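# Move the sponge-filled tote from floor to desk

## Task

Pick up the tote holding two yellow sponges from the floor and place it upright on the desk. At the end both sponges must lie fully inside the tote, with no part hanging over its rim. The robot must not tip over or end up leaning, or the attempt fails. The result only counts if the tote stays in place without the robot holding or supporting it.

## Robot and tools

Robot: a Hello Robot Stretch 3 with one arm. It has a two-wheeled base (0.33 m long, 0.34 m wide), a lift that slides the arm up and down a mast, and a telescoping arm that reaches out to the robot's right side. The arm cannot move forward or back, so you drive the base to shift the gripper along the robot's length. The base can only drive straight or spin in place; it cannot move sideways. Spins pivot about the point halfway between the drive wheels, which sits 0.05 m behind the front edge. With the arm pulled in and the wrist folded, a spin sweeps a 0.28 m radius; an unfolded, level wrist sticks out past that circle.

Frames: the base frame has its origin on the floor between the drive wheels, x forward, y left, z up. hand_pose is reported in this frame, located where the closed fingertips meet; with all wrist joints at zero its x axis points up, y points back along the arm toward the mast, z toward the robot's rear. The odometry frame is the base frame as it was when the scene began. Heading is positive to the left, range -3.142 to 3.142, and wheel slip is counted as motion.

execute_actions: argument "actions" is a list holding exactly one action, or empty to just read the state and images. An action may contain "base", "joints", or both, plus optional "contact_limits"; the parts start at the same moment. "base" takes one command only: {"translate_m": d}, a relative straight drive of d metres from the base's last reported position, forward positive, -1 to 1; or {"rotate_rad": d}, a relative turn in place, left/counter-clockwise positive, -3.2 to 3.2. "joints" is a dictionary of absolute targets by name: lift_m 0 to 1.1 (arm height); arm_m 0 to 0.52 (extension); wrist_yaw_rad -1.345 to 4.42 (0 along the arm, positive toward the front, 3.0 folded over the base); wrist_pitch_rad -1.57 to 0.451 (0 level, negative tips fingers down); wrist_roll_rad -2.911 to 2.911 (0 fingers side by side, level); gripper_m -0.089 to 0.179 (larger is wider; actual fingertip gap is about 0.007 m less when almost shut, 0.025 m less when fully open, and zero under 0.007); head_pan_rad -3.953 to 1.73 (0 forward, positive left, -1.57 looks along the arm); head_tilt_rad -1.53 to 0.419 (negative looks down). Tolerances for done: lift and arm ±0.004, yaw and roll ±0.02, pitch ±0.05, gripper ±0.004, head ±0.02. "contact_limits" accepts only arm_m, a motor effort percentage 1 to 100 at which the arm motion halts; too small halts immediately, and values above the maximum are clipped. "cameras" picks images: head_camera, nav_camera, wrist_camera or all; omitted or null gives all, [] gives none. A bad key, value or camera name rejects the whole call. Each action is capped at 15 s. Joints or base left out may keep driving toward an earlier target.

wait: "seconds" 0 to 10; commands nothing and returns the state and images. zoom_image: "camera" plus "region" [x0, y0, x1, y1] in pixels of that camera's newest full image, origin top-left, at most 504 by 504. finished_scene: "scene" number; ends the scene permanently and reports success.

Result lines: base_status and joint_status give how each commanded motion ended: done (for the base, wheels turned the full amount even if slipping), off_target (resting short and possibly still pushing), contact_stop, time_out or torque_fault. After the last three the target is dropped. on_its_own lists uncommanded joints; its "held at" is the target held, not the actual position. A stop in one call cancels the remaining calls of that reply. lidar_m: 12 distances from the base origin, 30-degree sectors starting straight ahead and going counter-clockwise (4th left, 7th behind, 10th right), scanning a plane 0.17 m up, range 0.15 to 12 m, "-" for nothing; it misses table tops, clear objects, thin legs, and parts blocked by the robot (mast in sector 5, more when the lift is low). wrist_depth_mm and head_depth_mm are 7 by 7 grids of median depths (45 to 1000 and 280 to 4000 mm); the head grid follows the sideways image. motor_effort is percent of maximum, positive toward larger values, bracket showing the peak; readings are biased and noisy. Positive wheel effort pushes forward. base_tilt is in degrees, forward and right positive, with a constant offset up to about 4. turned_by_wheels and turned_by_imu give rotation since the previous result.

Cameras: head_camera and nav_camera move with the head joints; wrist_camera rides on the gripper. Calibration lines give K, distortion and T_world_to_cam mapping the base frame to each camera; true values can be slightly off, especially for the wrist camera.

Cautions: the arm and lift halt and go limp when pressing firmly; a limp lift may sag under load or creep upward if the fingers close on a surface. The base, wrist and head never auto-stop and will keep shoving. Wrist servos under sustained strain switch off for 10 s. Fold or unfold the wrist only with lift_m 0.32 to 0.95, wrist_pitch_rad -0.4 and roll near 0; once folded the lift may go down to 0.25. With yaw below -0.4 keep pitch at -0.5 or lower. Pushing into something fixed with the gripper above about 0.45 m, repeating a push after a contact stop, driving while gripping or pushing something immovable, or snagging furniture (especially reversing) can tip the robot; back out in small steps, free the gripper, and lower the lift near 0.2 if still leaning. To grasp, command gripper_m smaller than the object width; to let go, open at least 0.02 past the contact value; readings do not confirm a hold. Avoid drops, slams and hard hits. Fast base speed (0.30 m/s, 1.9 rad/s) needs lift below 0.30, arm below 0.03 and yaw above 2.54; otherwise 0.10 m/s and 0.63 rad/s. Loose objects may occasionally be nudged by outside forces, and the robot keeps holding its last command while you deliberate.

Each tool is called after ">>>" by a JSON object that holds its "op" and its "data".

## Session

>>> {"op": "execute_actions", "data": {"actions": []}}

Scene clock: 0.00 s.
base_odometry: x=+0.000 y=+0.000 heading=+0.000 (m, m, rad; odometry frame)
turned_by_wheels: +0.000 (rad since the last result)
turned_by_imu: +0.000 (rad since the last result)
base_tilt: forward=+0.0 right=-1.2 (deg)
lidar_m: 1.77 1.64 1.66 1.55 2.43 2.46 2.24 1.90 2.15 1.65 1.29 1.29
head_depth_mm: 1897 1992 1981 1975 1998 1977 1974 / 1931 2197 2182 2208 2201 2214 2138 / 1942 2135 2148 2141 2156 2116 2097 / 1909 1940 1936 1919 1934 1926 1924 / 1808 1804 1805 1797 1795 1806 1795 / 1701 1683 1696 1689 1695 1674 1671 / 1603 1575 1579 1590 1573 1586 1565
base_status: not commanded
joint_positions: lift_m=+0.520 arm_m=+0.003 wrist_yaw_rad=+2.866 wrist_pitch_rad=-0.408 wrist_roll_rad=-0.019 gripper_m=+0.037 head_pan_rad=+0.011 head_tilt_rad=+0.006
joint_status: not commanded
motor_effort: left_wheel=+0 right_wheel=+1 lift_m=+44 arm_m=+0 wrist_yaw_rad=+0 wrist_pitch_rad=+4 wrist_roll_rad=+0 gripper_m=+0 head_pan_rad=+0 head_tilt_rad=+1 (%)
hand_pose: x=+0.0401 y=+0.0696 z=+0.5353 quat_wxyz=(+0.237, +0.699, +0.049, +0.673) (m; base frame)
wrist_depth_mm: - - - - - - - / - - - - - - - / - - - - - - - / - - - - - - - / 970 - 937 917 892 880 853 / 809 801 - 781 725 752 728 / 700 688 701 673 670 660 642
pictures: head_camera (sideways: a quarter turn clockwise sets it upright), nav_camera (sideways: a quarter turn counterclockwise sets it upright), wrist_camera
camera_calibration (this result's frames):
head_camera: T_world_to_cam=[[0.00646291, 0.00614959, -0.99996, 1.3212], [-0.0492796, 0.998768, 0.00582376, -0.0013055], [0.998764, 0.04924, 0.006758, -0.0521774], [0, 0, 0, 1]] pos_world=[0.0435097, -0.00425173, 1.32151]
nav_camera: T_world_to_cam=[[-0.0310803, -0.0261225, 0.999175, -1.25662], [-0.0376208, -0.998919, -0.0272861, 0.088386], [0.998809, -0.0384378, 0.030064, -0.0830078], [0, 0, 0, 1]] pos_world=[0.0471779, 0.0522738, 1.26049]
wrist_camera: T_world_to_cam=[[0.970426, -0.238848, -0.0349924, 0.0113889], [-0.166932, -0.559273, -0.812002, 0.505551], [0.174375, 0.79383, -0.582605, 0.413398], [0, 0, 0, 1]] pos_world=[0.00125451, -0.0427059, 0.651755]
Images, in order (width x height): head_camera 896x504, nav_camera 672x504, wrist_camera 644x364.

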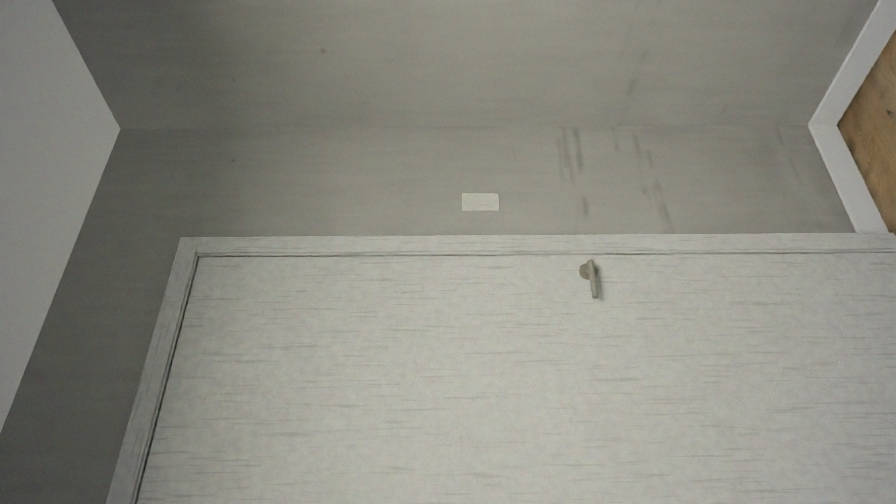

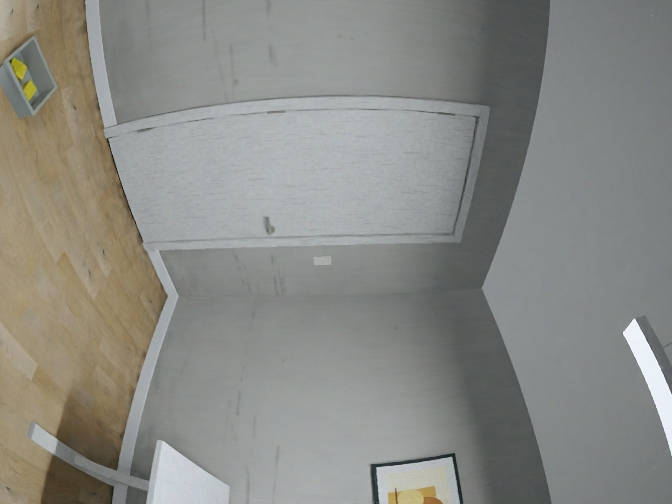

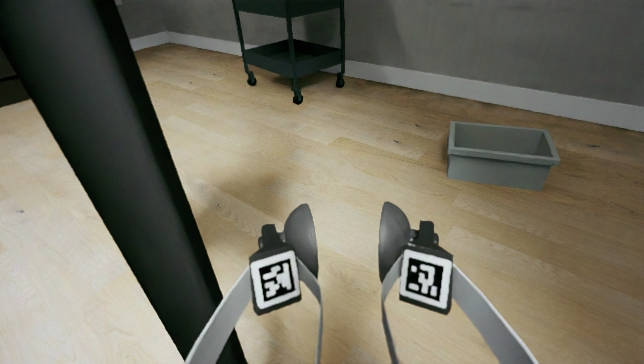

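>>> {"op": "execute_actions", "data": {"actions": [{"joints": {"head_pan_rad": 0.8, "head_tilt_rad": -0.87, "lift_m": 0.4}}], "cameras": ["head_camera", "nav_camera"]}}

>>> {"op": "execute_actions", "data": {"actions": [{"joints": {"head_pan_rad": -0.9, "head_tilt_rad": -0.55, "lift_m": 0.27}}], "cameras": ["head_camera", "nav_camera"]}}

Scene clock: 3.67 s.
base_odometry: x=+0.000 y=+0.000 heading=+0.000 (m, m, rad; odometry frame)
turned_by_wheels: +0.000 (rad since the last result)
turned_by_imu: +0.001 (rad since the last result)
base_tilt: forward=+0.0 right=-1.1 (deg)
lidar_m: 1.76 1.64 1.65 1.55 2.43 2.46 2.23 1.91 2.15 1.64 1.29 1.29
head_depth_mm: 1422 1630 1841 1647 1421 1250 1112 / 1436 1655 1886 1659 1435 1266 1118 / 1455 1684 1890 1584 1437 1258 1127 / 1485 1702 1919 1598 1438 1265 1122 / 1499 1737 1957 1689 1453 1272 1139 / 1509 1760 1973 1702 1453 1277 1134 / 1530 1782 1985 1706 1455 1278 1138
base_status: not commanded
joint_positions: lift_m=+0.401 arm_m=+0.003 wrist_yaw_rad=+2.866 wrist_pitch_rad=-0.409 wrist_roll_rad=-0.019 gripper_m=+0.037 head_pan_rad=+0.793 head_tilt_rad=-0.859
joint_status: all done
motor_effort: left_wheel=+0(0) right_wheel=+1(1) lift_m=+17(38) arm_m=-1(0) wrist_yaw_rad=+0(0) wrist_pitch_rad=+4(4) wrist_roll_rad=-1(0) gripper_m=+0(0) head_pan_rad=+2(27) head_tilt_rad=-4(32) (%)
hand_pose: x=+0.0400 y=+0.0695 z=+0.4154 quat_wxyz=(+0.237, +0.699, +0.050, +0.673) (m; base frame)
wrist_depth_mm: - - - - - - - / - - - - - - - / - - - - - 970 - / 983 - 942 899 917 861 858 / 815 - 785 745 740 718 694 / 667 657 - 626 597 620 606 / 576 568 571 564 537 537 524
pictures: head_camera (sideways: a quarter turn clockwise sets it upright), nav_camera (sideways: a quarter turn counterclockwise sets it upright)
camera_calibration (this result's frames):
head_camera: T_world_to_cam=[[-0.535534, -0.53487, -0.653542, 0.872516], [-0.726302, 0.686571, 0.0332547, -0.0328643], [0.430916, 0.492478, -0.756159, 0.94407], [0, 0, 0, 1]] pos_world=[0.0365773, 0.024312, 1.28519]
nav_camera: T_world_to_cam=[[0.537854, 0.509139, 0.67193, -0.833051], [0.674734, -0.737817, 0.0189647, 0.0238222], [0.505417, 0.443174, -0.740372, 0.922598], [0, 0, 0, 1]] pos_world=[-0.0343102, 0.0328443, 1.24237]
Images, in order (width x height): head_camera 896x504, nav_camera 672x504.

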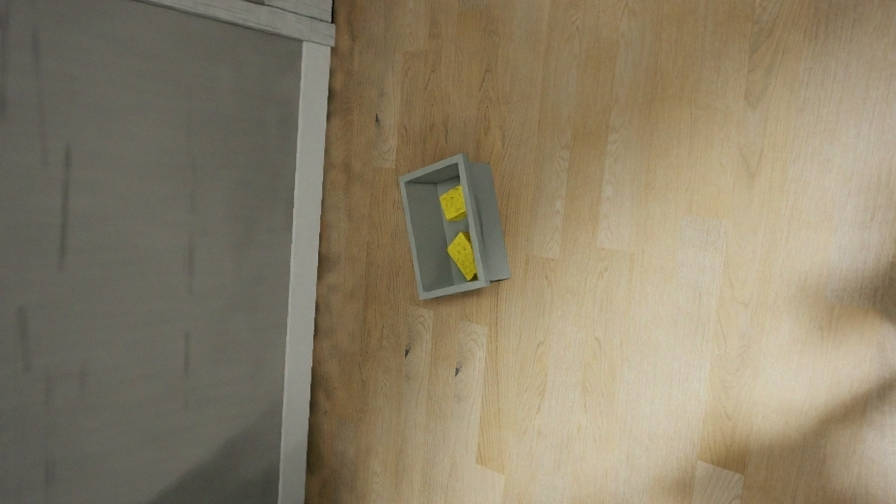

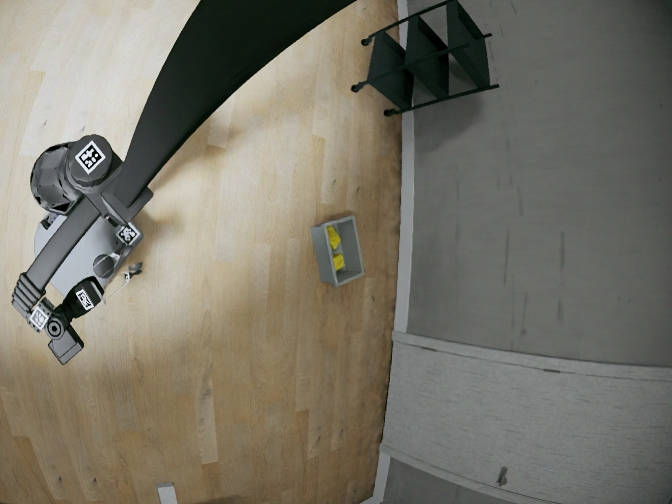

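Scene clock: 5.67 s.
base_odometry: x=+0.000 y=+0.000 heading=+0.000 (m, m, rad; odometry frame)
turned_by_wheels: +0.000 (rad since the last result)
turned_by_imu: +0.001 (rad since the last result)
base_tilt: forward=-0.1 right=-1.2 (deg)
lidar_m: 1.77 1.64 1.65 1.55 2.43 2.45 2.23 1.90 2.15 1.64 1.29 1.29
head_depth_mm: 1430 1578 1496 1150 1817 1475 1249 / 1450 1574 1510 1160 1836 1497 1252 / 1439 1570 1508 1163 1851 1505 1259 / 1440 1580 1536 1174 1801 1503 1271 / 1449 1581 1539 1184 1799 1511 1276 / 1456 1581 1764 1889 1875 1526 1277 / 1461 1595 1785 1986 1865 1522 1274
base_status: not commanded
joint_positions: lift_m=+0.271 arm_m=+0.003 wrist_yaw_rad=+2.866 wrist_pitch_rad=-0.409 wrist_roll_rad=-0.019 gripper_m=+0.037 head_pan_rad=-0.893 head_tilt_rad=-0.557
joint_status: all done
motor_effort: left_wheel=+0(0) right_wheel=+1(0) lift_m=+17(15) arm_m=+0(0) wrist_yaw_rad=+1(1) wrist_pitch_rad=+4(4) wrist_roll_rad=+0(0) gripper_m=+0(0) head_pan_rad=-3(31) head_tilt_rad=+2(19) (%)
hand_pose: x=+0.0400 y=+0.0695 z=+0.2854 quat_wxyz=(+0.237, +0.699, +0.050, +0.673) (m; base frame)
wrist_depth_mm: - - - - - - - / - - - - - 890 953 / 970 - 892 875 856 814 794 / 751 - 693 693 672 651 651 / 606 - 588 562 575 540 529 / 506 485 - 483 451 473 461 / 449 - - - 410 412 400
pictures: head_camera (sideways: a quarter turn clockwise sets it upright), nav_camera (sideways: a quarter turn counterclockwise sets it upright)
camera_calibration (this result's frames):
head_camera: T_world_to_cam=[[-0.3266, 0.415235, -0.849066, 1.12609], [0.759645, 0.649834, 0.0255977, -0.0319716], [0.562381, -0.636628, -0.527667, 0.64605], [0, 0, 0, 1]] pos_world=[0.0287405, -0.0355209, 1.29784]
nav_camera: T_world_to_cam=[[0.297817, -0.410922, 0.861655, -1.07889], [-0.812324, -0.583201, 0.00263853, 0.0541439], [0.501434, -0.700728, -0.507488, 0.61968], [0, 0, 0, 1]] pos_world=[0.0545655, 0.0224646, 1.24397]
Images, in order (width x height): head_camera 896x504, nav_camera 672x504.

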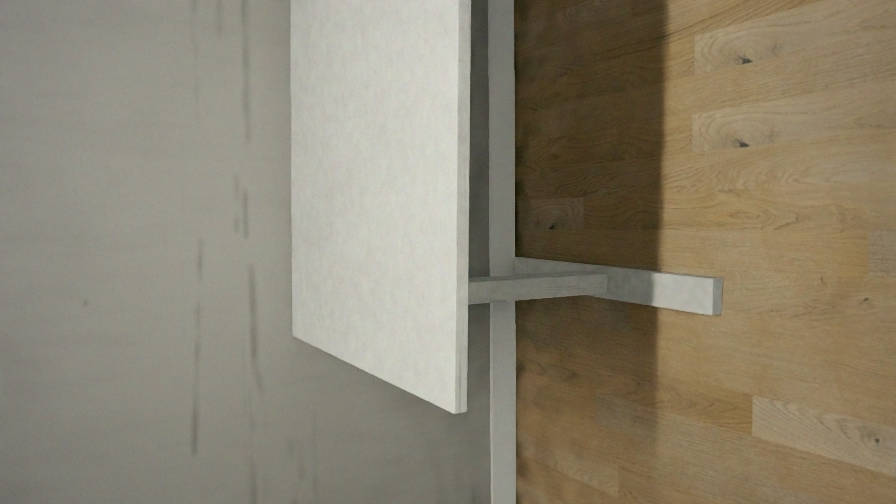

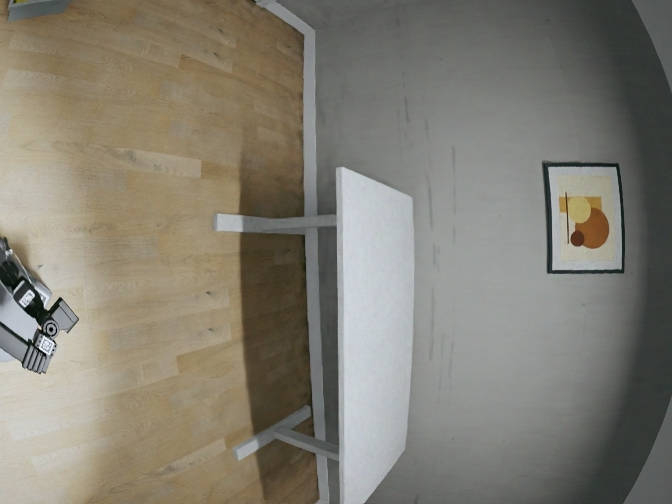

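>>> {"op": "execute_actions", "data": {"actions": [{"base": {"rotate_rad": -3.0}, "joints": {"lift_m": 0.288, "head_pan_rad": -1.57, "head_tilt_rad": -1.05}}], "cameras": []}}

>>> {"op": "execute_actions", "data": {"actions": [{"base": {"translate_m": -0.71}}], "cameras": ["head_camera", "nav_camera"]}}

Scene clock: 23.23 s.
base_odometry: x=+0.000 y=+0.000 heading=-3.000 (m, m, rad; odometry frame)
turned_by_wheels: -3.000 (rad since the last result)
turned_by_imu: -3.039 (rad since the last result)
base_tilt: forward=+0.0 right=-1.2 (deg)
lidar_m: 1.91 1.92 2.19 1.64 1.29 1.77 1.69 1.64 1.56 1.55 2.43 2.51
head_depth_mm: 1580 1761 1624 1447 1304 1185 1098 / 1871 1825 1642 1452 1313 1210 - / 2189 1869 1640 1457 1315 1229 - / 2173 1870 1651 1478 1321 1223 1103 / 2200 1902 1667 1473 1328 1209 1102 / 2226 1903 1668 1483 1335 1215 1108 / 2232 1909 1680 1483 1335 1211 1113
base_status: done
joint_positions: lift_m=+0.287 arm_m=+0.003 wrist_yaw_rad=+2.866 wrist_pitch_rad=-0.409 wrist_roll_rad=-0.019 gripper_m=+0.037 head_pan_rad=-1.563 head_tilt_rad=-1.037
joint_status: all done
motor_effort: left_wheel=+1(7) right_wheel=+0(5) lift_m=+60(63) arm_m=+0(1) wrist_yaw_rad=+0(1) wrist_pitch_rad=+4(4) wrist_roll_rad=+0(0) gripper_m=+0(0) head_pan_rad=-3(27) head_tilt_rad=-4(27) (%)
hand_pose: x=+0.0400 y=+0.0695 z=+0.3019 quat_wxyz=(+0.237, +0.699, +0.050, +0.673) (m; base frame)
wrist_depth_mm: - - - - - - - / - - - - - - - / - - 933 908 883 844 835 / 772 - 733 720 700 682 664 / 623 - 608 585 586 576 547 / 520 519 - 509 480 479 476 / 464 - - - 424 420 418
pictures: none
No camera images: the call's "cameras" was empty. Leave "cameras" out to get every camera's image.

Scene clock: 27.37 s.
base_odometry: x=+0.703 y=+0.100 heading=-3.000 (m, m, rad; odometry frame)
turned_by_wheels: +0.000 (rad since the last result)
turned_by_imu: +0.002 (rad since the last result)
base_tilt: forward=+0.0 right=-1.2 (deg)
lidar_m: 2.60 2.74 1.89 1.01 1.35 1.38 1.06 1.00 1.06 1.43 2.80 2.88
head_depth_mm: 1305 1482 1590 1449 1297 1190 1105 / 1496 1703 1636 1443 1285 1213 - / 1715 1835 1636 1404 1308 1229 - / 1837 1851 1654 1452 1326 1224 1105 / 1646 1801 1662 1477 1329 1204 1107 / 1980 1915 1669 1471 1337 1208 1113 / 2224 1915 1674 1490 1332 1212 1115
base_status: done
joint_positions: lift_m=+0.287 arm_m=+0.003 wrist_yaw_rad=+2.866 wrist_pitch_rad=-0.409 wrist_roll_rad=-0.019 gripper_m=+0.037 head_pan_rad=-1.564 head_tilt_rad=-1.037
joint_status: not commanded
motor_effort: left_wheel=+1(5) right_wheel=-1(6) lift_m=+60(60) arm_m=-1(0) wrist_yaw_rad=+1(0) wrist_pitch_rad=+4(4) wrist_roll_rad=+0(0) gripper_m=+0(0) head_pan_rad=-3(2) head_tilt_rad=-5(5) (%)
hand_pose: x=+0.0400 y=+0.0695 z=+0.3019 quat_wxyz=(+0.237, +0.699, +0.050, +0.673) (m; base frame)
wrist_depth_mm: - - - - - - - / - - - - - - - / - - 913 911 886 863 836 / 779 - 726 712 708 685 670 / 621 - 604 587 601 570 557 / 520 512 - 505 474 483 477 / 455 - - - 430 426 415
pictures: head_camera (sideways: a quarter turn clockwise sets it upright), nav_camera (sideways: a quarter turn counterclockwise sets it upright)
camera_calibration (this result's frames):
head_camera: T_world_to_cam=[[-0.000137708, 0.860921, -0.508739, 0.680596], [0.999102, 0.0216694, 0.0363999, -0.0474759], [0.0423616, -0.508277, -0.860151, 1.08164], [0, 0, 0, 1]] pos_world=[0.00170713, -0.0351387, 1.27835]
nav_camera: T_world_to_cam=[[-0.0196687, -0.847895, 0.5298, -0.644473], [-0.998786, 0.0406021, 0.0279, 0.0224034], [-0.0451672, -0.528608, -0.847664, 1.06545], [0, 0, 0, 1]] pos_world=[0.0578239, 0.0158525, 1.24396]
Images, in order (width x height): head_camera 896x504, nav_camera 672x504.

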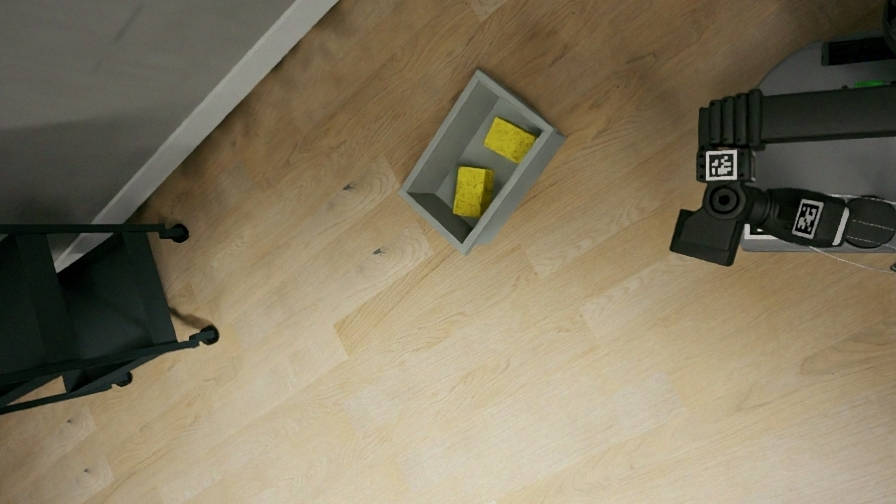

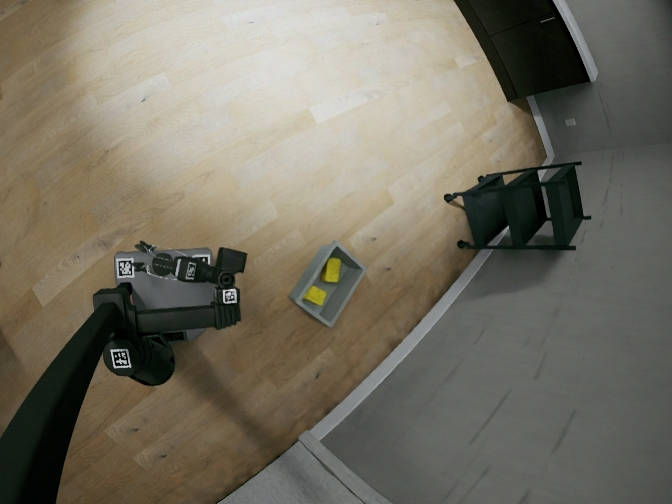

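>>> {"op": "zoom_image", "data": {"camera": "head_camera", "region": [380, 60, 590, 270]}}

Region (380, 60, 590, 270) of head_camera's 896x504 image, scaled by 2.400, with more detail than that image has.

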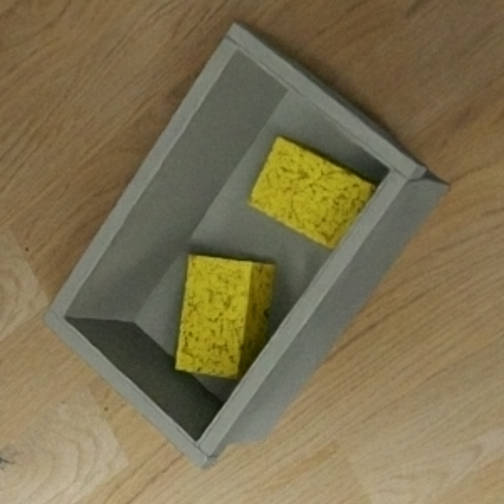

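>>> {"op": "execute_actions", "data": {"actions": [{"base": {"translate_m": -0.024}, "joints": {"lift_m": 0.35, "wrist_yaw_rad": 0.895, "arm_m": 0.18, "gripper_m": 0.08}}], "cameras": []}}

>>> {"op": "execute_actions", "data": {"actions": [{"joints": {"lift_m": 0.26, "wrist_pitch_rad": -1.57, "arm_m": 0.466}}], "cameras": ["head_camera", "wrist_camera"]}}

Scene clock: 34.37 s.
base_odometry: x=+0.727 y=+0.104 heading=-3.000 (m, m, rad; odometry frame)
turned_by_wheels: +0.000 (rad since the last result)
turned_by_imu: +0.002 (rad since the last result)
base_tilt: forward=+0.0 right=-1.1 (deg)
lidar_m: 2.61 2.76 1.91 1.00 1.34 1.37 1.04 0.98 1.04 1.40 2.82 2.90
head_depth_mm: 1284 1449 1574 1446 1306 1192 1107 / 1450 1672 1633 1451 1319 1208 - / 1686 1824 1645 1417 1278 1215 - / 1771 1854 1651 1430 1287 1204 1102 / 1646 1808 1649 1476 1327 1210 1107 / 1898 1897 1663 1479 1336 1215 1108 / 2248 1922 1680 1482 1342 1219 1115
base_status: done
joint_positions: lift_m=+0.349 arm_m=+0.180 wrist_yaw_rad=+0.898 wrist_pitch_rad=-0.409 wrist_roll_rad=-0.019 gripper_m=+0.080 head_pan_rad=-1.564 head_tilt_rad=-1.037
joint_status: all done
motor_effort: left_wheel=+1(5) right_wheel=-1(4) lift_m=+60(63) arm_m=+3(4) wrist_yaw_rad=-4(6) wrist_pitch_rad=+4(4) wrist_roll_rad=+0(0) gripper_m=+0(93) head_pan_rad=-2(2) head_tilt_rad=-4(5) (%)
hand_pose: x=+0.1549 y=-0.4652 z=+0.3639 quat_wxyz=(+0.692, +0.428, -0.555, +0.175) (m; base frame)
wrist_depth_mm: - - - - - - - / - - - - - - - / - - - - - 985 943 / 902 847 849 808 808 777 758 / 713 686 706 674 666 642 633 / 603 592 - 573 563 566 540 / 529 525 504 501 491 485 475
pictures: none
No camera images: the call's "cameras" was empty. Leave "cameras" out to get every camera's image.

Scene clock: 37.70 s.
base_odometry: x=+0.727 y=+0.104 heading=-3.000 (m, m, rad; odometry frame)
turned_by_wheels: +0.000 (rad since the last result)
turned_by_imu: +0.001 (rad since the last result)
base_tilt: forward=+0.0 right=-1.1 (deg)
lidar_m: 2.62 2.76 1.90 1.01 1.34 1.37 1.03 0.98 1.04 1.39 2.82 2.90
head_depth_mm: 1271 1445 1565 1437 1299 1183 1104 / 1458 1666 1622 1454 1306 1209 - / 1688 1823 1638 1381 1299 1212 - / 1784 1860 1637 1419 1329 1205 1101 / 1637 1820 1651 1466 1324 1216 1106 / 1888 1901 1662 1488 1328 1210 1112 / 2235 1916 1675 1486 1344 1215 1114
base_status: not commanded
joint_positions: lift_m=+0.261 arm_m=+0.466 wrist_yaw_rad=+0.896 wrist_pitch_rad=-1.550 wrist_roll_rad=-0.019 gripper_m=+0.080 head_pan_rad=-1.564 head_tilt_rad=-1.037
joint_status: all done
joint sent to its limit — the command would take wrist_pitch_rad past its lower limit, so that joint was sent only as far as its limit.
motor_effort: left_wheel=+1(1) right_wheel=-1(1) lift_m=+17(54) arm_m=+3(4) wrist_yaw_rad=-2(4) wrist_pitch_rad=-3(4) wrist_roll_rad=+0(0) gripper_m=+0(0) head_pan_rad=-3(2) head_tilt_rad=-5(5) (%)
hand_pose: x=-0.0363 y=-0.5990 z=+0.1427 quat_wxyz=(+0.672, +0.667, -0.234, -0.221) (m; base frame)
wrist_depth_mm: 289 284 282 265 244 270 217 / 296 292 290 284 239 271 218 / 305 299 299 293 258 244 220 / 315 311 304 302 296 291 218 / 324 320 319 310 300 297 218 / 339 331 - 320 268 292 218 / 344 340 339 316 300 298 208
pictures: head_camera (sideways: a quarter turn clockwise sets it upright), wrist_camera
camera_calibration (this result's frames):
head_camera: T_world_to_cam=[[-0.0000805432, 0.860921, -0.508739, 0.680596], [0.999104, 0.0216031, 0.0363999, -0.0474759], [0.0423278, -0.50828, -0.860151, 1.08164], [0, 0, 0, 1]] pos_world=[0.0017048, -0.0351384, 1.27835]
wrist_camera: T_world_to_cam=[[-0.638063, -0.768674, -0.0449118, -0.462272], [-0.76045, 0.619938, 0.193374, 0.341411], [-0.120799, 0.157538, -0.980097, 0.393685], [0, 0, 0, 1]] pos_world=[0.0122242, -0.62901, 0.299068]
Images, in order (width x height): head_camera 896x504, wrist_camera 644x364.

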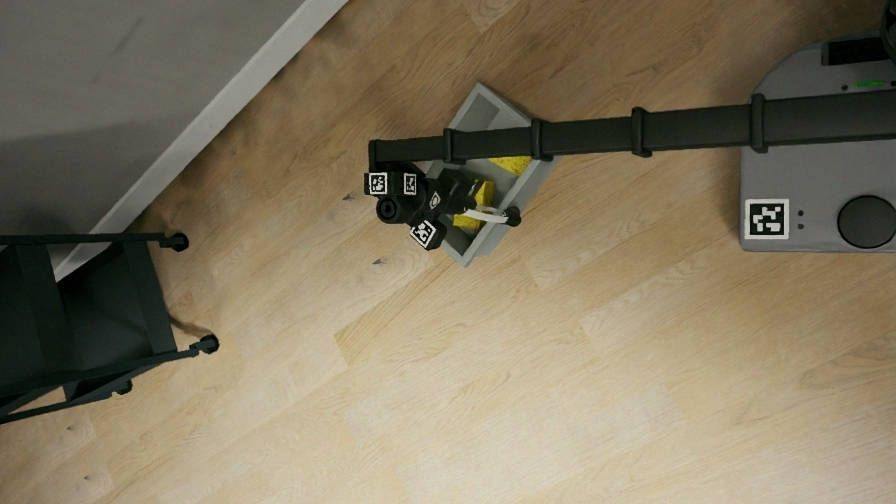

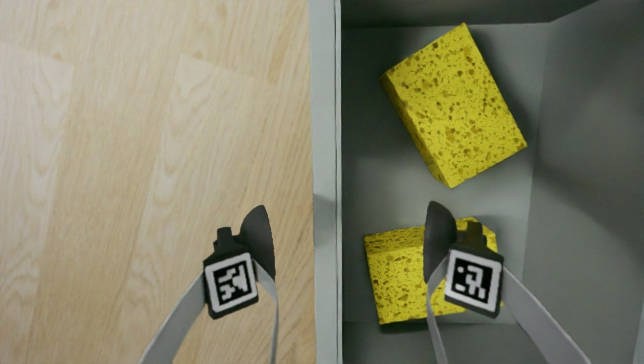

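>>> {"op": "execute_actions", "data": {"actions": [{"joints": {"lift_m": 0.197, "arm_m": 0.456, "gripper_m": 0.07}}], "cameras": ["wrist_camera"]}}

Scene clock: 41.37 s.
base_odometry: x=+0.727 y=+0.104 heading=-3.000 (m, m, rad; odometry frame)
turned_by_wheels: +0.000 (rad since the last result)
turned_by_imu: +0.001 (rad since the last result)
base_tilt: forward=+0.0 right=-1.2 (deg)
lidar_m: 2.61 2.76 1.90 1.00 1.34 1.37 1.04 0.98 1.04 1.40 2.82 2.91
head_depth_mm: 1286 1450 1577 1449 1305 1183 1104 / 1450 1663 1639 1456 1311 1200 - / 1684 1833 1637 1474 1303 1216 - / 1793 1842 1655 1460 1322 1203 1105 / 1647 1816 1660 1474 1325 1211 1110 / 1911 1901 1679 1476 1338 1209 1114 / 2259 1937 1673 1488 1352 1220 1116
base_status: not commanded
joint_positions: lift_m=+0.198 arm_m=+0.456 wrist_yaw_rad=+0.896 wrist_pitch_rad=-1.551 wrist_roll_rad=-0.019 gripper_m=+0.070 head_pan_rad=-1.564 head_tilt_rad=-1.037
joint_status: all done
motor_effort: left_wheel=+1(1) right_wheel=-1(1) lift_m=+17(16) arm_m=-3(3) wrist_yaw_rad=-2(2) wrist_pitch_rad=-3(3) wrist_roll_rad=+0(0) gripper_m=+0(50) head_pan_rad=-3(2) head_tilt_rad=-5(5) (%)
hand_pose: x=-0.0364 y=-0.5896 z=+0.0798 quat_wxyz=(+0.672, +0.667, -0.234, -0.221) (m; base frame)
wrist_depth_mm: 228 225 222 109 213 171 209 / 233 232 227 112 215 176 207 / 241 238 235 116 226 181 197 / 248 245 244 119 233 193 226 / 256 254 251 123 241 235 227 / 265 260 259 126 214 197 217 / 277 271 268 131 209 205 218
pictures: wrist_camera
camera_calibration (this result's frames):
wrist_camera: T_world_to_cam=[[-0.638078, -0.768661, -0.0449037, -0.457926], [-0.760383, 0.619884, 0.193807, 0.347635], [-0.121137, 0.157808, -0.980012, 0.330594], [0, 0, 0, 1]] pos_world=[0.0121896, -0.619654, 0.23605]
Images, in order (width x height): wrist_camera 644x364.

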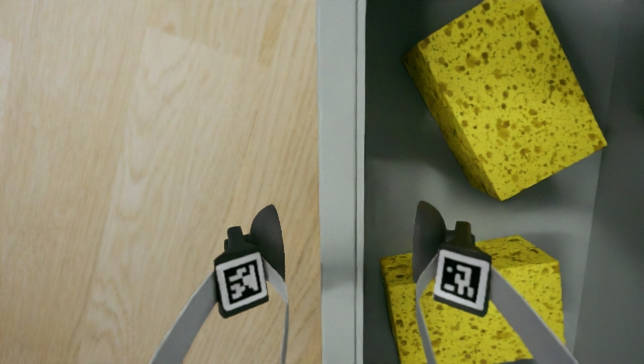

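>>> {"op": "execute_actions", "data": {"actions": [{"joints": {"gripper_m": -0.03}}], "cameras": ["wrist_camera"]}}

Scene clock: 43.20 s.
base_odometry: x=+0.727 y=+0.104 heading=-3.000 (m, m, rad; odometry frame)
turned_by_wheels: +0.000 (rad since the last result)
turned_by_imu: +0.001 (rad since the last result)
base_tilt: forward=+0.0 right=-1.1 (deg)
lidar_m: 2.62 2.76 1.90 1.00 1.34 1.37 1.04 0.98 1.04 1.40 2.82 2.91
head_depth_mm: 1289 1458 1572 1450 1307 1189 1103 / 1454 1674 1618 1458 1311 1191 - / 1679 1839 1638 1480 1295 1213 - / 1769 1846 1655 1473 1322 1200 1099 / 1646 1815 1656 1463 1329 1213 1105 / 1897 1899 1667 1486 1340 1213 1108 / 2238 1899 1663 1485 1338 1216 1115
base_status: not commanded
joint_positions: lift_m=+0.198 arm_m=+0.456 wrist_yaw_rad=+0.896 wrist_pitch_rad=-1.551 wrist_roll_rad=-0.019 gripper_m=-0.029 head_pan_rad=-1.564 head_tilt_rad=-1.037
joint_status: all done
motor_effort: left_wheel=+1(1) right_wheel=-2(2) lift_m=+17(17) arm_m=-2(3) wrist_yaw_rad=-2(2) wrist_pitch_rad=-3(3) wrist_roll_rad=-1(1) gripper_m=-24(99) head_pan_rad=-3(2) head_tilt_rad=-5(5) (%)
hand_pose: x=-0.0365 y=-0.5895 z=+0.0797 quat_wxyz=(+0.672, +0.667, -0.234, -0.222) (m; base frame)
wrist_depth_mm: 226 225 222 219 211 171 209 / 234 232 229 224 200 175 211 / 242 239 235 230 226 181 182 / 250 245 244 238 233 205 220 / 258 255 250 121 239 235 233 / 266 262 256 125 - 198 223 / 272 271 267 262 209 204 223
pictures: wrist_camera
camera_calibration (this result's frames):
wrist_camera: T_world_to_cam=[[-0.638101, -0.768643, -0.0448948, -0.457863], [-0.760305, 0.619831, 0.194283, 0.3474], [-0.121507, 0.158106, -0.979918, 0.33071], [0, 0, 0, 1]] pos_world=[0.0121513, -0.61955, 0.236019]
Images, in order (width x height): wrist_camera 644x364.

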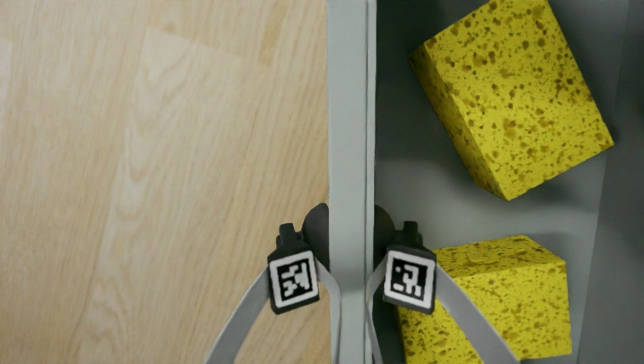

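>>> {"op": "execute_actions", "data": {"actions": [{"joints": {"lift_m": 0.285}}], "cameras": ["wrist_camera"]}}

>>> {"op": "execute_actions", "data": {"actions": [{"base": {"rotate_rad": -2.41}, "joints": {"lift_m": 0.68, "arm_m": 0.06, "wrist_yaw_rad": 1.6}}], "cameras": ["head_camera", "wrist_camera"]}}

Scene clock: 51.00 s.
base_odometry: x=+0.727 y=+0.104 heading=-3.000 (m, m, rad; odometry frame)
turned_by_wheels: +0.000 (rad since the last result)
turned_by_imu: +0.001 (rad since the last result)
base_tilt: forward=+0.0 right=-1.1 (deg)
lidar_m: 2.62 2.76 1.91 1.00 1.34 1.37 1.03 0.98 0.52 0.52 2.82 2.91
head_depth_mm: 1287 1454 1575 1452 1303 1188 1111 / 1455 1662 1632 1455 1309 1206 - / 1683 1828 1657 1326 1274 1210 - / 1780 1839 1651 1405 1325 1200 1098 / 1650 1820 1658 1474 1322 1200 1102 / 1901 1882 1666 1476 1337 1212 1105 / 2234 1932 1669 1485 1339 1219 1117
base_status: not commanded
joint_positions: lift_m=+0.284 arm_m=+0.456 wrist_yaw_rad=+0.896 wrist_pitch_rad=-1.551 wrist_roll_rad=-0.019 gripper_m=-0.026 head_pan_rad=-1.564 head_tilt_rad=-1.037
joint_status: all done
motor_effort: left_wheel=+1(1) right_wheel=-2(2) lift_m=+65(64) arm_m=-4(2) wrist_yaw_rad=-2(2) wrist_pitch_rad=-3(3) wrist_roll_rad=+0(0) gripper_m=-20(23) head_pan_rad=-3(3) head_tilt_rad=-5(5) (%)
hand_pose: x=-0.0365 y=-0.5895 z=+0.1662 quat_wxyz=(+0.672, +0.667, -0.234, -0.222) (m; base frame)
wrist_depth_mm: 311 306 300 114 204 246 196 / 316 315 313 118 205 249 200 / 329 326 323 122 216 239 201 / 340 337 331 127 260 265 204 / 351 345 338 128 260 265 207 / 360 355 352 131 - 265 210 / 373 372 365 149 265 263 212
pictures: wrist_camera
camera_calibration (this result's frames):
wrist_camera: T_world_to_cam=[[-0.638094, -0.768649, -0.0448946, -0.453986], [-0.76031, 0.619824, 0.194284, 0.330604], [-0.121509, 0.158105, -0.979918, 0.415401], [0, 0, 0, 1]] pos_world=[0.0121515, -0.619549, 0.322446]
Images, in order (width x height): wrist_camera 644x364.

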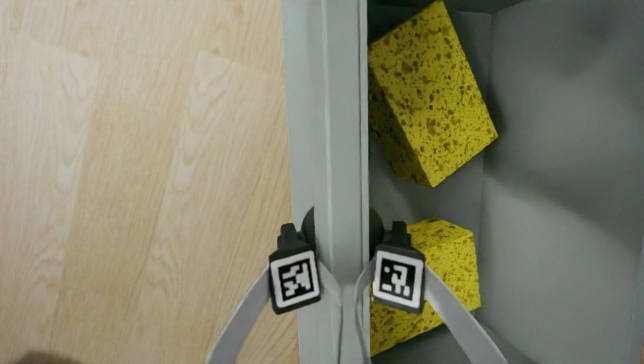

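Scene clock: 55.77 s.
base_odometry: x=+0.727 y=+0.104 heading=+0.874 (m, m, rad; odometry frame)
turned_by_wheels: -2.410 (rad since the last result)
turned_by_imu: -2.448 (rad since the last result)
base_tilt: forward=+0.0 right=-1.2 (deg)
lidar_m: 0.98 1.11 1.54 2.82 3.08 2.62 2.76 1.65 1.00 1.33 1.23 1.00
head_depth_mm: 1240 1489 1636 1451 - - - / 1276 1507 1618 1481 - 741 - / 1310 1535 1642 1478 - 742 - / 1313 1576 1656 1465 818 738 1100 / 1333 1625 1663 1475 868 1175 1105 / 1368 1652 1666 1479 1339 1212 1114 / 1386 1693 1667 1493 1339 1212 1109
base_status: done
joint_positions: lift_m=+0.679 arm_m=+0.060 wrist_yaw_rad=+1.598 wrist_pitch_rad=-1.551 wrist_roll_rad=-0.019 gripper_m=-0.026 head_pan_rad=-1.564 head_tilt_rad=-1.037
joint_status: all done
motor_effort: left_wheel=+1(5) right_wheel=-1(5) lift_m=+65(68) arm_m=-4(6) wrist_yaw_rad=+2(2) wrist_pitch_rad=-3(3) wrist_roll_rad=+0(0) gripper_m=-21(20) head_pan_rad=-2(3) head_tilt_rad=-5(5) (%)
hand_pose: x=-0.0404 y=-0.2060 z=+0.5612 quat_wxyz=(+0.707, +0.707, +0.010, +0.023) (m; base frame)
wrist_depth_mm: 681 665 666 114 203 250 196 / 710 693 684 117 204 250 200 / 730 725 - 120 216 243 201 / 732 - - 125 261 266 205 / 782 764 - 128 257 263 207 / 802 795 789 130 - 266 211 / 827 826 796 150 264 263 212
pictures: head_camera (sideways: a quarter turn clockwise sets it upright), wrist_camera
camera_calibration (this result's frames):
head_camera: T_world_to_cam=[[-0.0000803379, 0.860921, -0.508739, 0.680596], [0.999104, 0.0216028, 0.0363999, -0.0474759], [0.0423277, -0.50828, -0.860151, 1.08164], [0, 0, 0, 1]] pos_world=[0.00170479, -0.0351384, 1.27835]
wrist_camera: T_world_to_cam=[[0.0089442, -0.998952, -0.0448976, -0.165362], [-0.980849, -0.0175006, 0.193981, -0.126842], [-0.194564, 0.0423028, -0.979977, 0.714575], [0, 0, 0, 1]] pos_world=[0.0160966, -0.197637, 0.717448]
Images, in order (width x height): head_camera 896x504, wrist_camera 644x364.

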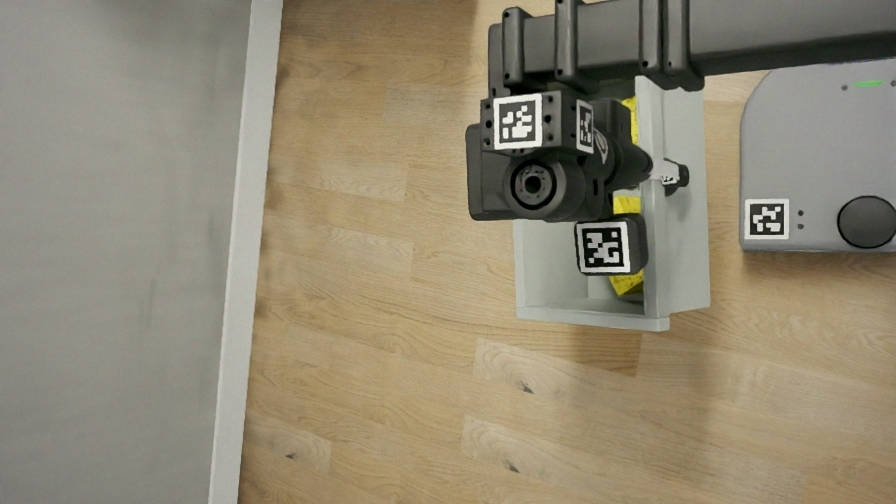

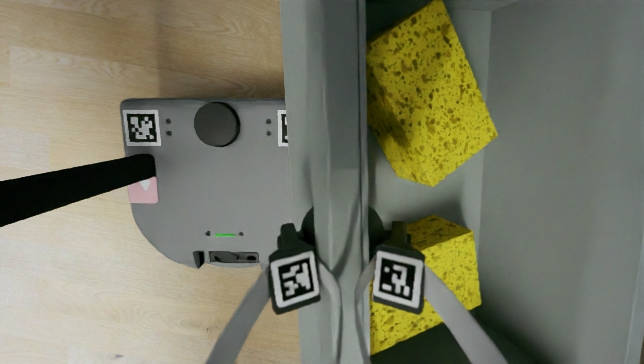

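>>> {"op": "execute_actions", "data": {"actions": [{"base": {"translate_m": -0.35}, "joints": {"lift_m": 1.06, "head_pan_rad": -1.9, "head_tilt_rad": -0.75}}]}}

Scene clock: 61.10 s.
base_odometry: x=+0.502 y=-0.165 heading=+0.874 (m, m, rad; odometry frame)
turned_by_wheels: +0.000 (rad since the last result)
turned_by_imu: +0.002 (rad since the last result)
base_tilt: forward=+0.0 right=-1.2 (deg)
lidar_m: 1.33 1.49 1.72 2.87 2.73 2.32 2.41 1.57 0.85 1.28 1.40 1.34
head_depth_mm: - 1272 1005 811 748 1267 1150 / - 1262 1011 811 433 383 1145 / - 1247 1013 - 536 366 1109 / - - - - - 340 1102 / - - - - 510 343 367 / - - - 1553 499 341 352 / - - 1398 1539 - 481 338
base_status: done
joint_positions: lift_m=+1.059 arm_m=+0.060 wrist_yaw_rad=+1.598 wrist_pitch_rad=-1.551 wrist_roll_rad=-0.019 gripper_m=-0.026 head_pan_rad=-1.893 head_tilt_rad=-0.754
joint_status: all done
motor_effort: left_wheel=+1(2) right_wheel=-1(6) lift_m=+65(69) arm_m=-3(3) wrist_yaw_rad=+2(2) wrist_pitch_rad=-3(3) wrist_roll_rad=+0(0) gripper_m=-20(21) head_pan_rad=-3(19) head_tilt_rad=+1(20) (%)
hand_pose: x=-0.0404 y=-0.2060 z=+0.9412 quat_wxyz=(+0.707, +0.707, +0.010, +0.023) (m; base frame)
wrist_depth_mm: - - - 114 205 247 197 / - - - 117 205 248 200 / - - - 120 216 241 202 / - - - 125 259 266 204 / - - - 128 260 262 207 / - - - 130 - 263 210 / - - - 149 266 263 211
pictures: head_camera (sideways: a quarter turn clockwise sets it upright), nav_camera (sideways: a quarter turn counterclockwise sets it upright), wrist_camera
camera_calibration (this result's frames):
head_camera: T_world_to_cam=[[0.222462, 0.647419, -0.728944, 0.96615], [0.955459, -0.293501, 0.0309149, -0.0400812], [-0.193931, -0.703353, -0.683875, 0.853874], [0, 0, 0, 1]] pos_world=[-0.0110433, -0.036693, 1.28945]
nav_camera: T_world_to_cam=[[-0.235295, -0.623605, 0.745488, -0.924196], [-0.930121, 0.367009, 0.0134347, 0.0408091], [-0.281979, -0.690233, -0.666383, 0.831172], [0, 0, 0, 1]] pos_world=[0.054871, -0.0176088, 1.24231]
wrist_camera: T_world_to_cam=[[0.00894312, -0.998952, -0.0448976, -0.148301], [-0.980849, -0.0174995, 0.193981, -0.200555], [-0.194564, 0.042303, -0.979977, 1.08697], [0, 0, 0, 1]] pos_world=[0.0160966, -0.197637, 1.09745]
Images, in order (width x height): head_camera 896x504, nav_camera 672x504, wrist_camera 644x364.

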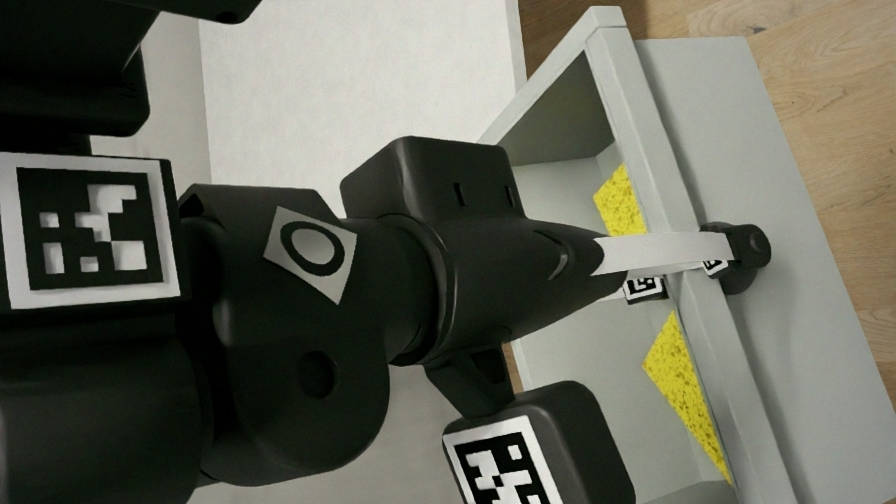

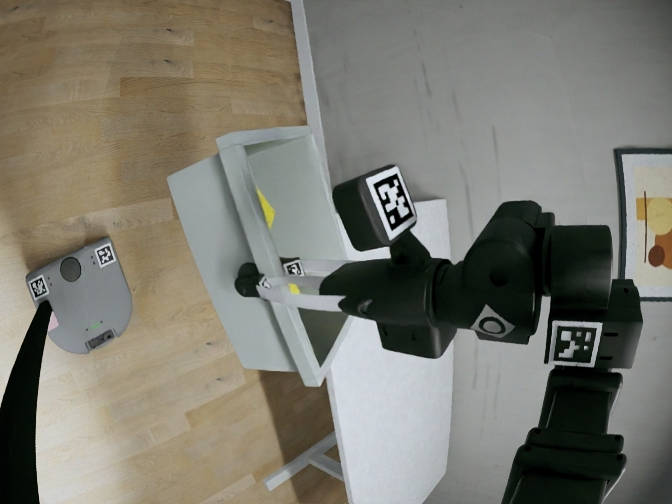

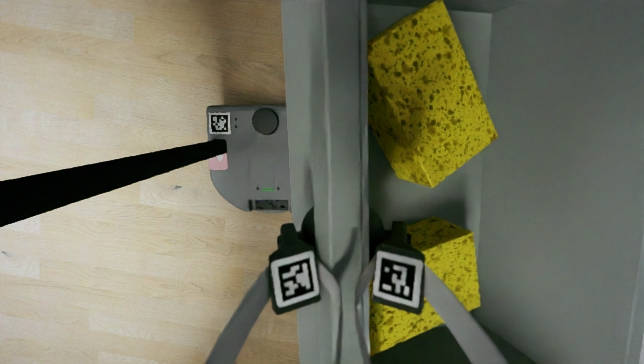

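>>> {"op": "execute_actions", "data": {"actions": [{"base": {"translate_m": -0.4}, "joints": {"arm_m": 0.48, "wrist_yaw_rad": 1.45, "head_pan_rad": -1.57}}]}}

Scene clock: 71.37 s.
base_odometry: x=+0.245 y=-0.471 heading=+0.874 (m, m, rad; odometry frame)
turned_by_wheels: +0.000 (rad since the last result)
turned_by_imu: +0.004 (rad since the last result)
base_tilt: forward=+0.0 right=-1.2 (deg)
lidar_m: 1.73 1.93 2.20 2.94 2.42 2.00 2.02 1.20 1.23 0.82 1.33 1.75
head_depth_mm: 1009 1141 934 806 690 1318 1150 / 1015 1141 646 813 695 1312 1152 / - 1181 657 816 714 1329 1155 / 1031 1183 663 818 719 1325 1164 / 1072 1201 683 822 741 1309 1163 / 1098 1246 1068 827 743 1342 1170 / 1117 1264 1478 829 1457 1337 1179
base_status: done
joint_positions: lift_m=+1.059 arm_m=+0.480 wrist_yaw_rad=+1.451 wrist_pitch_rad=-1.551 wrist_roll_rad=-0.019 gripper_m=-0.026 head_pan_rad=-1.577 head_tilt_rad=-0.754
joint_status: all done
motor_effort: left_wheel=+1(2) right_wheel=-1(5) lift_m=+65(65) arm_m=+3(3) wrist_yaw_rad=-1(7) wrist_pitch_rad=-3(3) wrist_roll_rad=+0(0) gripper_m=-21(20) head_pan_rad=+1(20) head_tilt_rad=+1(2) (%)
hand_pose: x=-0.0404 y=-0.6226 z=+0.9412 quat_wxyz=(+0.707, +0.705, -0.042, -0.029) (m; base frame)
wrist_depth_mm: - - 357 114 206 248 197 / - - 366 118 205 247 198 / - - 378 122 216 241 202 / - - 385 126 262 269 205 / - - 401 129 260 264 206 / - - 413 130 - 264 210 / - - 427 149 264 264 212
pictures: head_camera (sideways: a quarter turn clockwise sets it upright), nav_camera (sideways: a quarter turn counterclockwise sets it upright), wrist_camera
camera_calibration (this result's frames):
head_camera: T_world_to_cam=[[0.0103032, 0.684329, -0.729101, 0.967649], [0.999362, 0.0178853, 0.0309094, -0.0403418], [0.0341924, -0.728954, -0.683708, 0.852265], [0, 0, 0, 1]] pos_world=[0.00120528, -0.0402062, 1.28946]
nav_camera: T_world_to_cam=[[-0.0299003, -0.665677, 0.745641, -0.925648], [-0.998116, 0.0598673, 0.0134224, 0.0412399], [-0.0535745, -0.743835, -0.666213, 0.829556], [0, 0, 0, 1]] pos_world=[0.0579281, -0.00159823, 1.24231]
wrist_camera: T_world_to_cam=[[-0.137771, -0.989446, -0.0448992, -0.564403], [-0.97277, 0.12664, 0.194117, -0.11785], [-0.186382, 0.0704202, -0.97995, 1.12241], [0, 0, 0, 1]] pos_world=[0.0167991, -0.622562, 1.09745]
Images, in order (width x height): head_camera 896x504, nav_camera 672x504, wrist_camera 644x364.

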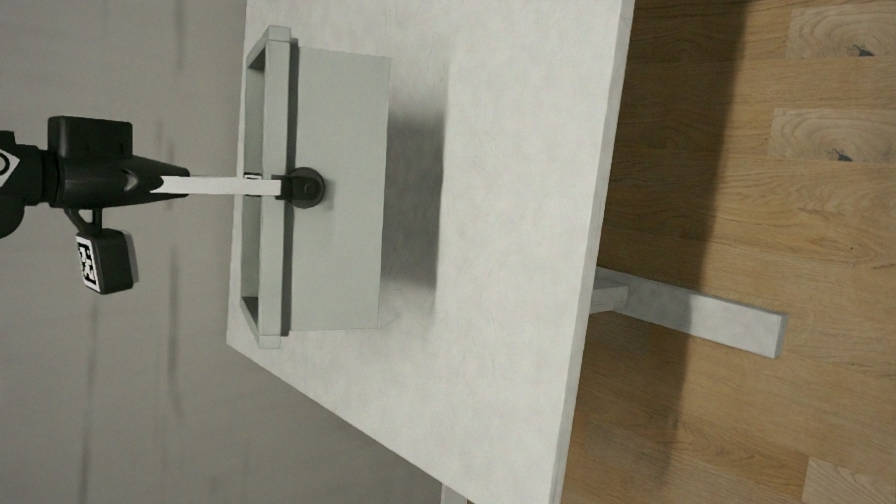

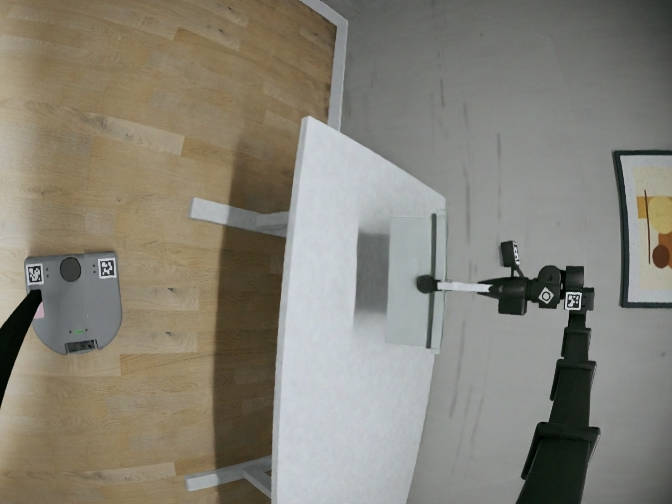

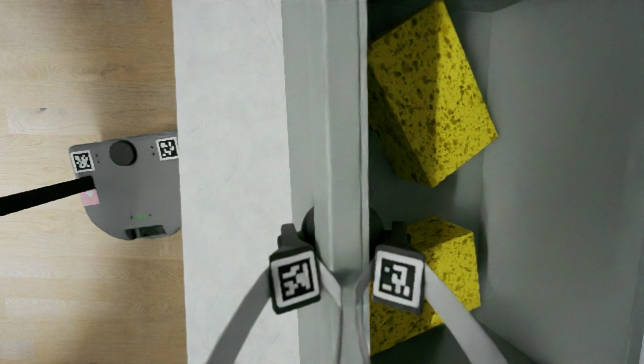

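>>> {"op": "execute_actions", "data": {"actions": [{"joints": {"lift_m": 0.923}}], "cameras": ["head_camera", "wrist_camera"]}}

Scene clock: 74.13 s.
base_odometry: x=+0.245 y=-0.471 heading=+0.874 (m, m, rad; odometry frame)
turned_by_wheels: +0.000 (rad since the last result)
turned_by_imu: +0.001 (rad since the last result)
base_tilt: forward=+0.0 right=-1.2 (deg)
lidar_m: 1.73 1.93 2.19 2.93 2.42 2.00 2.01 1.21 1.23 0.81 1.34 1.75
head_depth_mm: 1001 - 866 797 688 1310 1143 / 1000 1164 873 762 692 1315 1158 / 1010 - 878 771 715 1324 1158 / 1059 1204 887 777 722 1320 1162 / 1075 1207 1001 803 740 1307 1161 / 1092 1252 1069 830 744 1337 1170 / 1113 1270 1486 831 1465 1331 1175
base_status: not commanded
joint_positions: lift_m=+0.924 arm_m=+0.480 wrist_yaw_rad=+1.451 wrist_pitch_rad=-1.553 wrist_roll_rad=-0.019 gripper_m=-0.026 head_pan_rad=-1.577 head_tilt_rad=-0.754
joint_status: all done
motor_effort: left_wheel=+1(2) right_wheel=-1(3) lift_m=+17(58) arm_m=+2(3) wrist_yaw_rad=-1(1) wrist_pitch_rad=-2(3) wrist_roll_rad=+0(0) gripper_m=-21(20) head_pan_rad=+2(1) head_tilt_rad=+1(2) (%)
hand_pose: x=-0.0408 y=-0.6225 z=+0.8058 quat_wxyz=(+0.707, +0.705, -0.042, -0.030) (m; base frame)
wrist_depth_mm: 907 230 228 112 216 175 214 / 955 237 234 115 216 181 206 / 985 244 240 234 228 186 198 / - 252 248 244 237 229 229 / - 260 258 125 245 240 230 / - 269 265 129 - 203 220 / - 279 276 268 214 209 222
pictures: head_camera (sideways: a quarter turn clockwise sets it upright), wrist_camera
camera_calibration (this result's frames):
head_camera: T_world_to_cam=[[0.0102987, 0.684012, -0.729398, 0.968036], [0.999362, 0.0179024, 0.0308989, -0.0403282], [0.0341932, -0.729251, -0.683392, 0.851854], [0, 0, 0, 1]] pos_world=[0.0012054, -0.0402117, 1.28948]
wrist_camera: T_world_to_cam=[[-0.137995, -0.989416, -0.0448634, -0.570509], [-0.97238, 0.126731, 0.196002, -0.093503], [-0.188242, 0.0706715, -0.979577, 0.989446], [0, 0, 0, 1]] pos_world=[0.0166077, -0.622547, 0.96197]
Images, in order (width x height): head_camera 896x504, wrist_camera 644x364.

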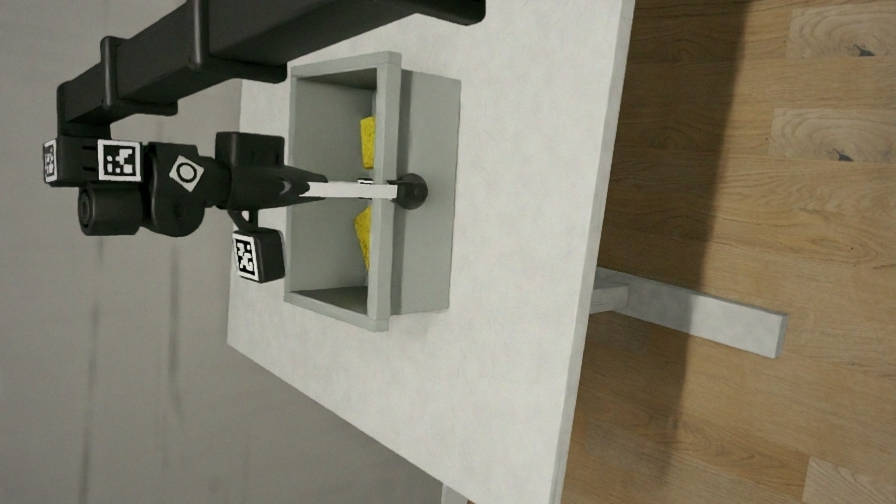

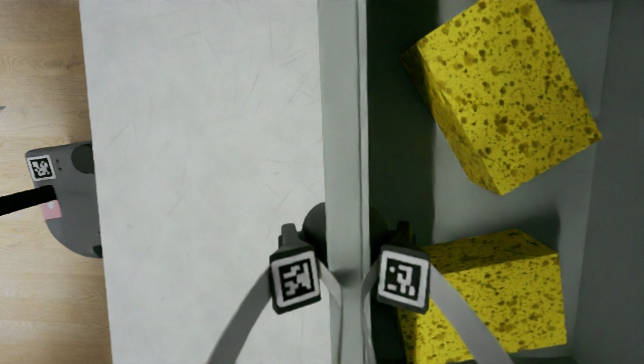

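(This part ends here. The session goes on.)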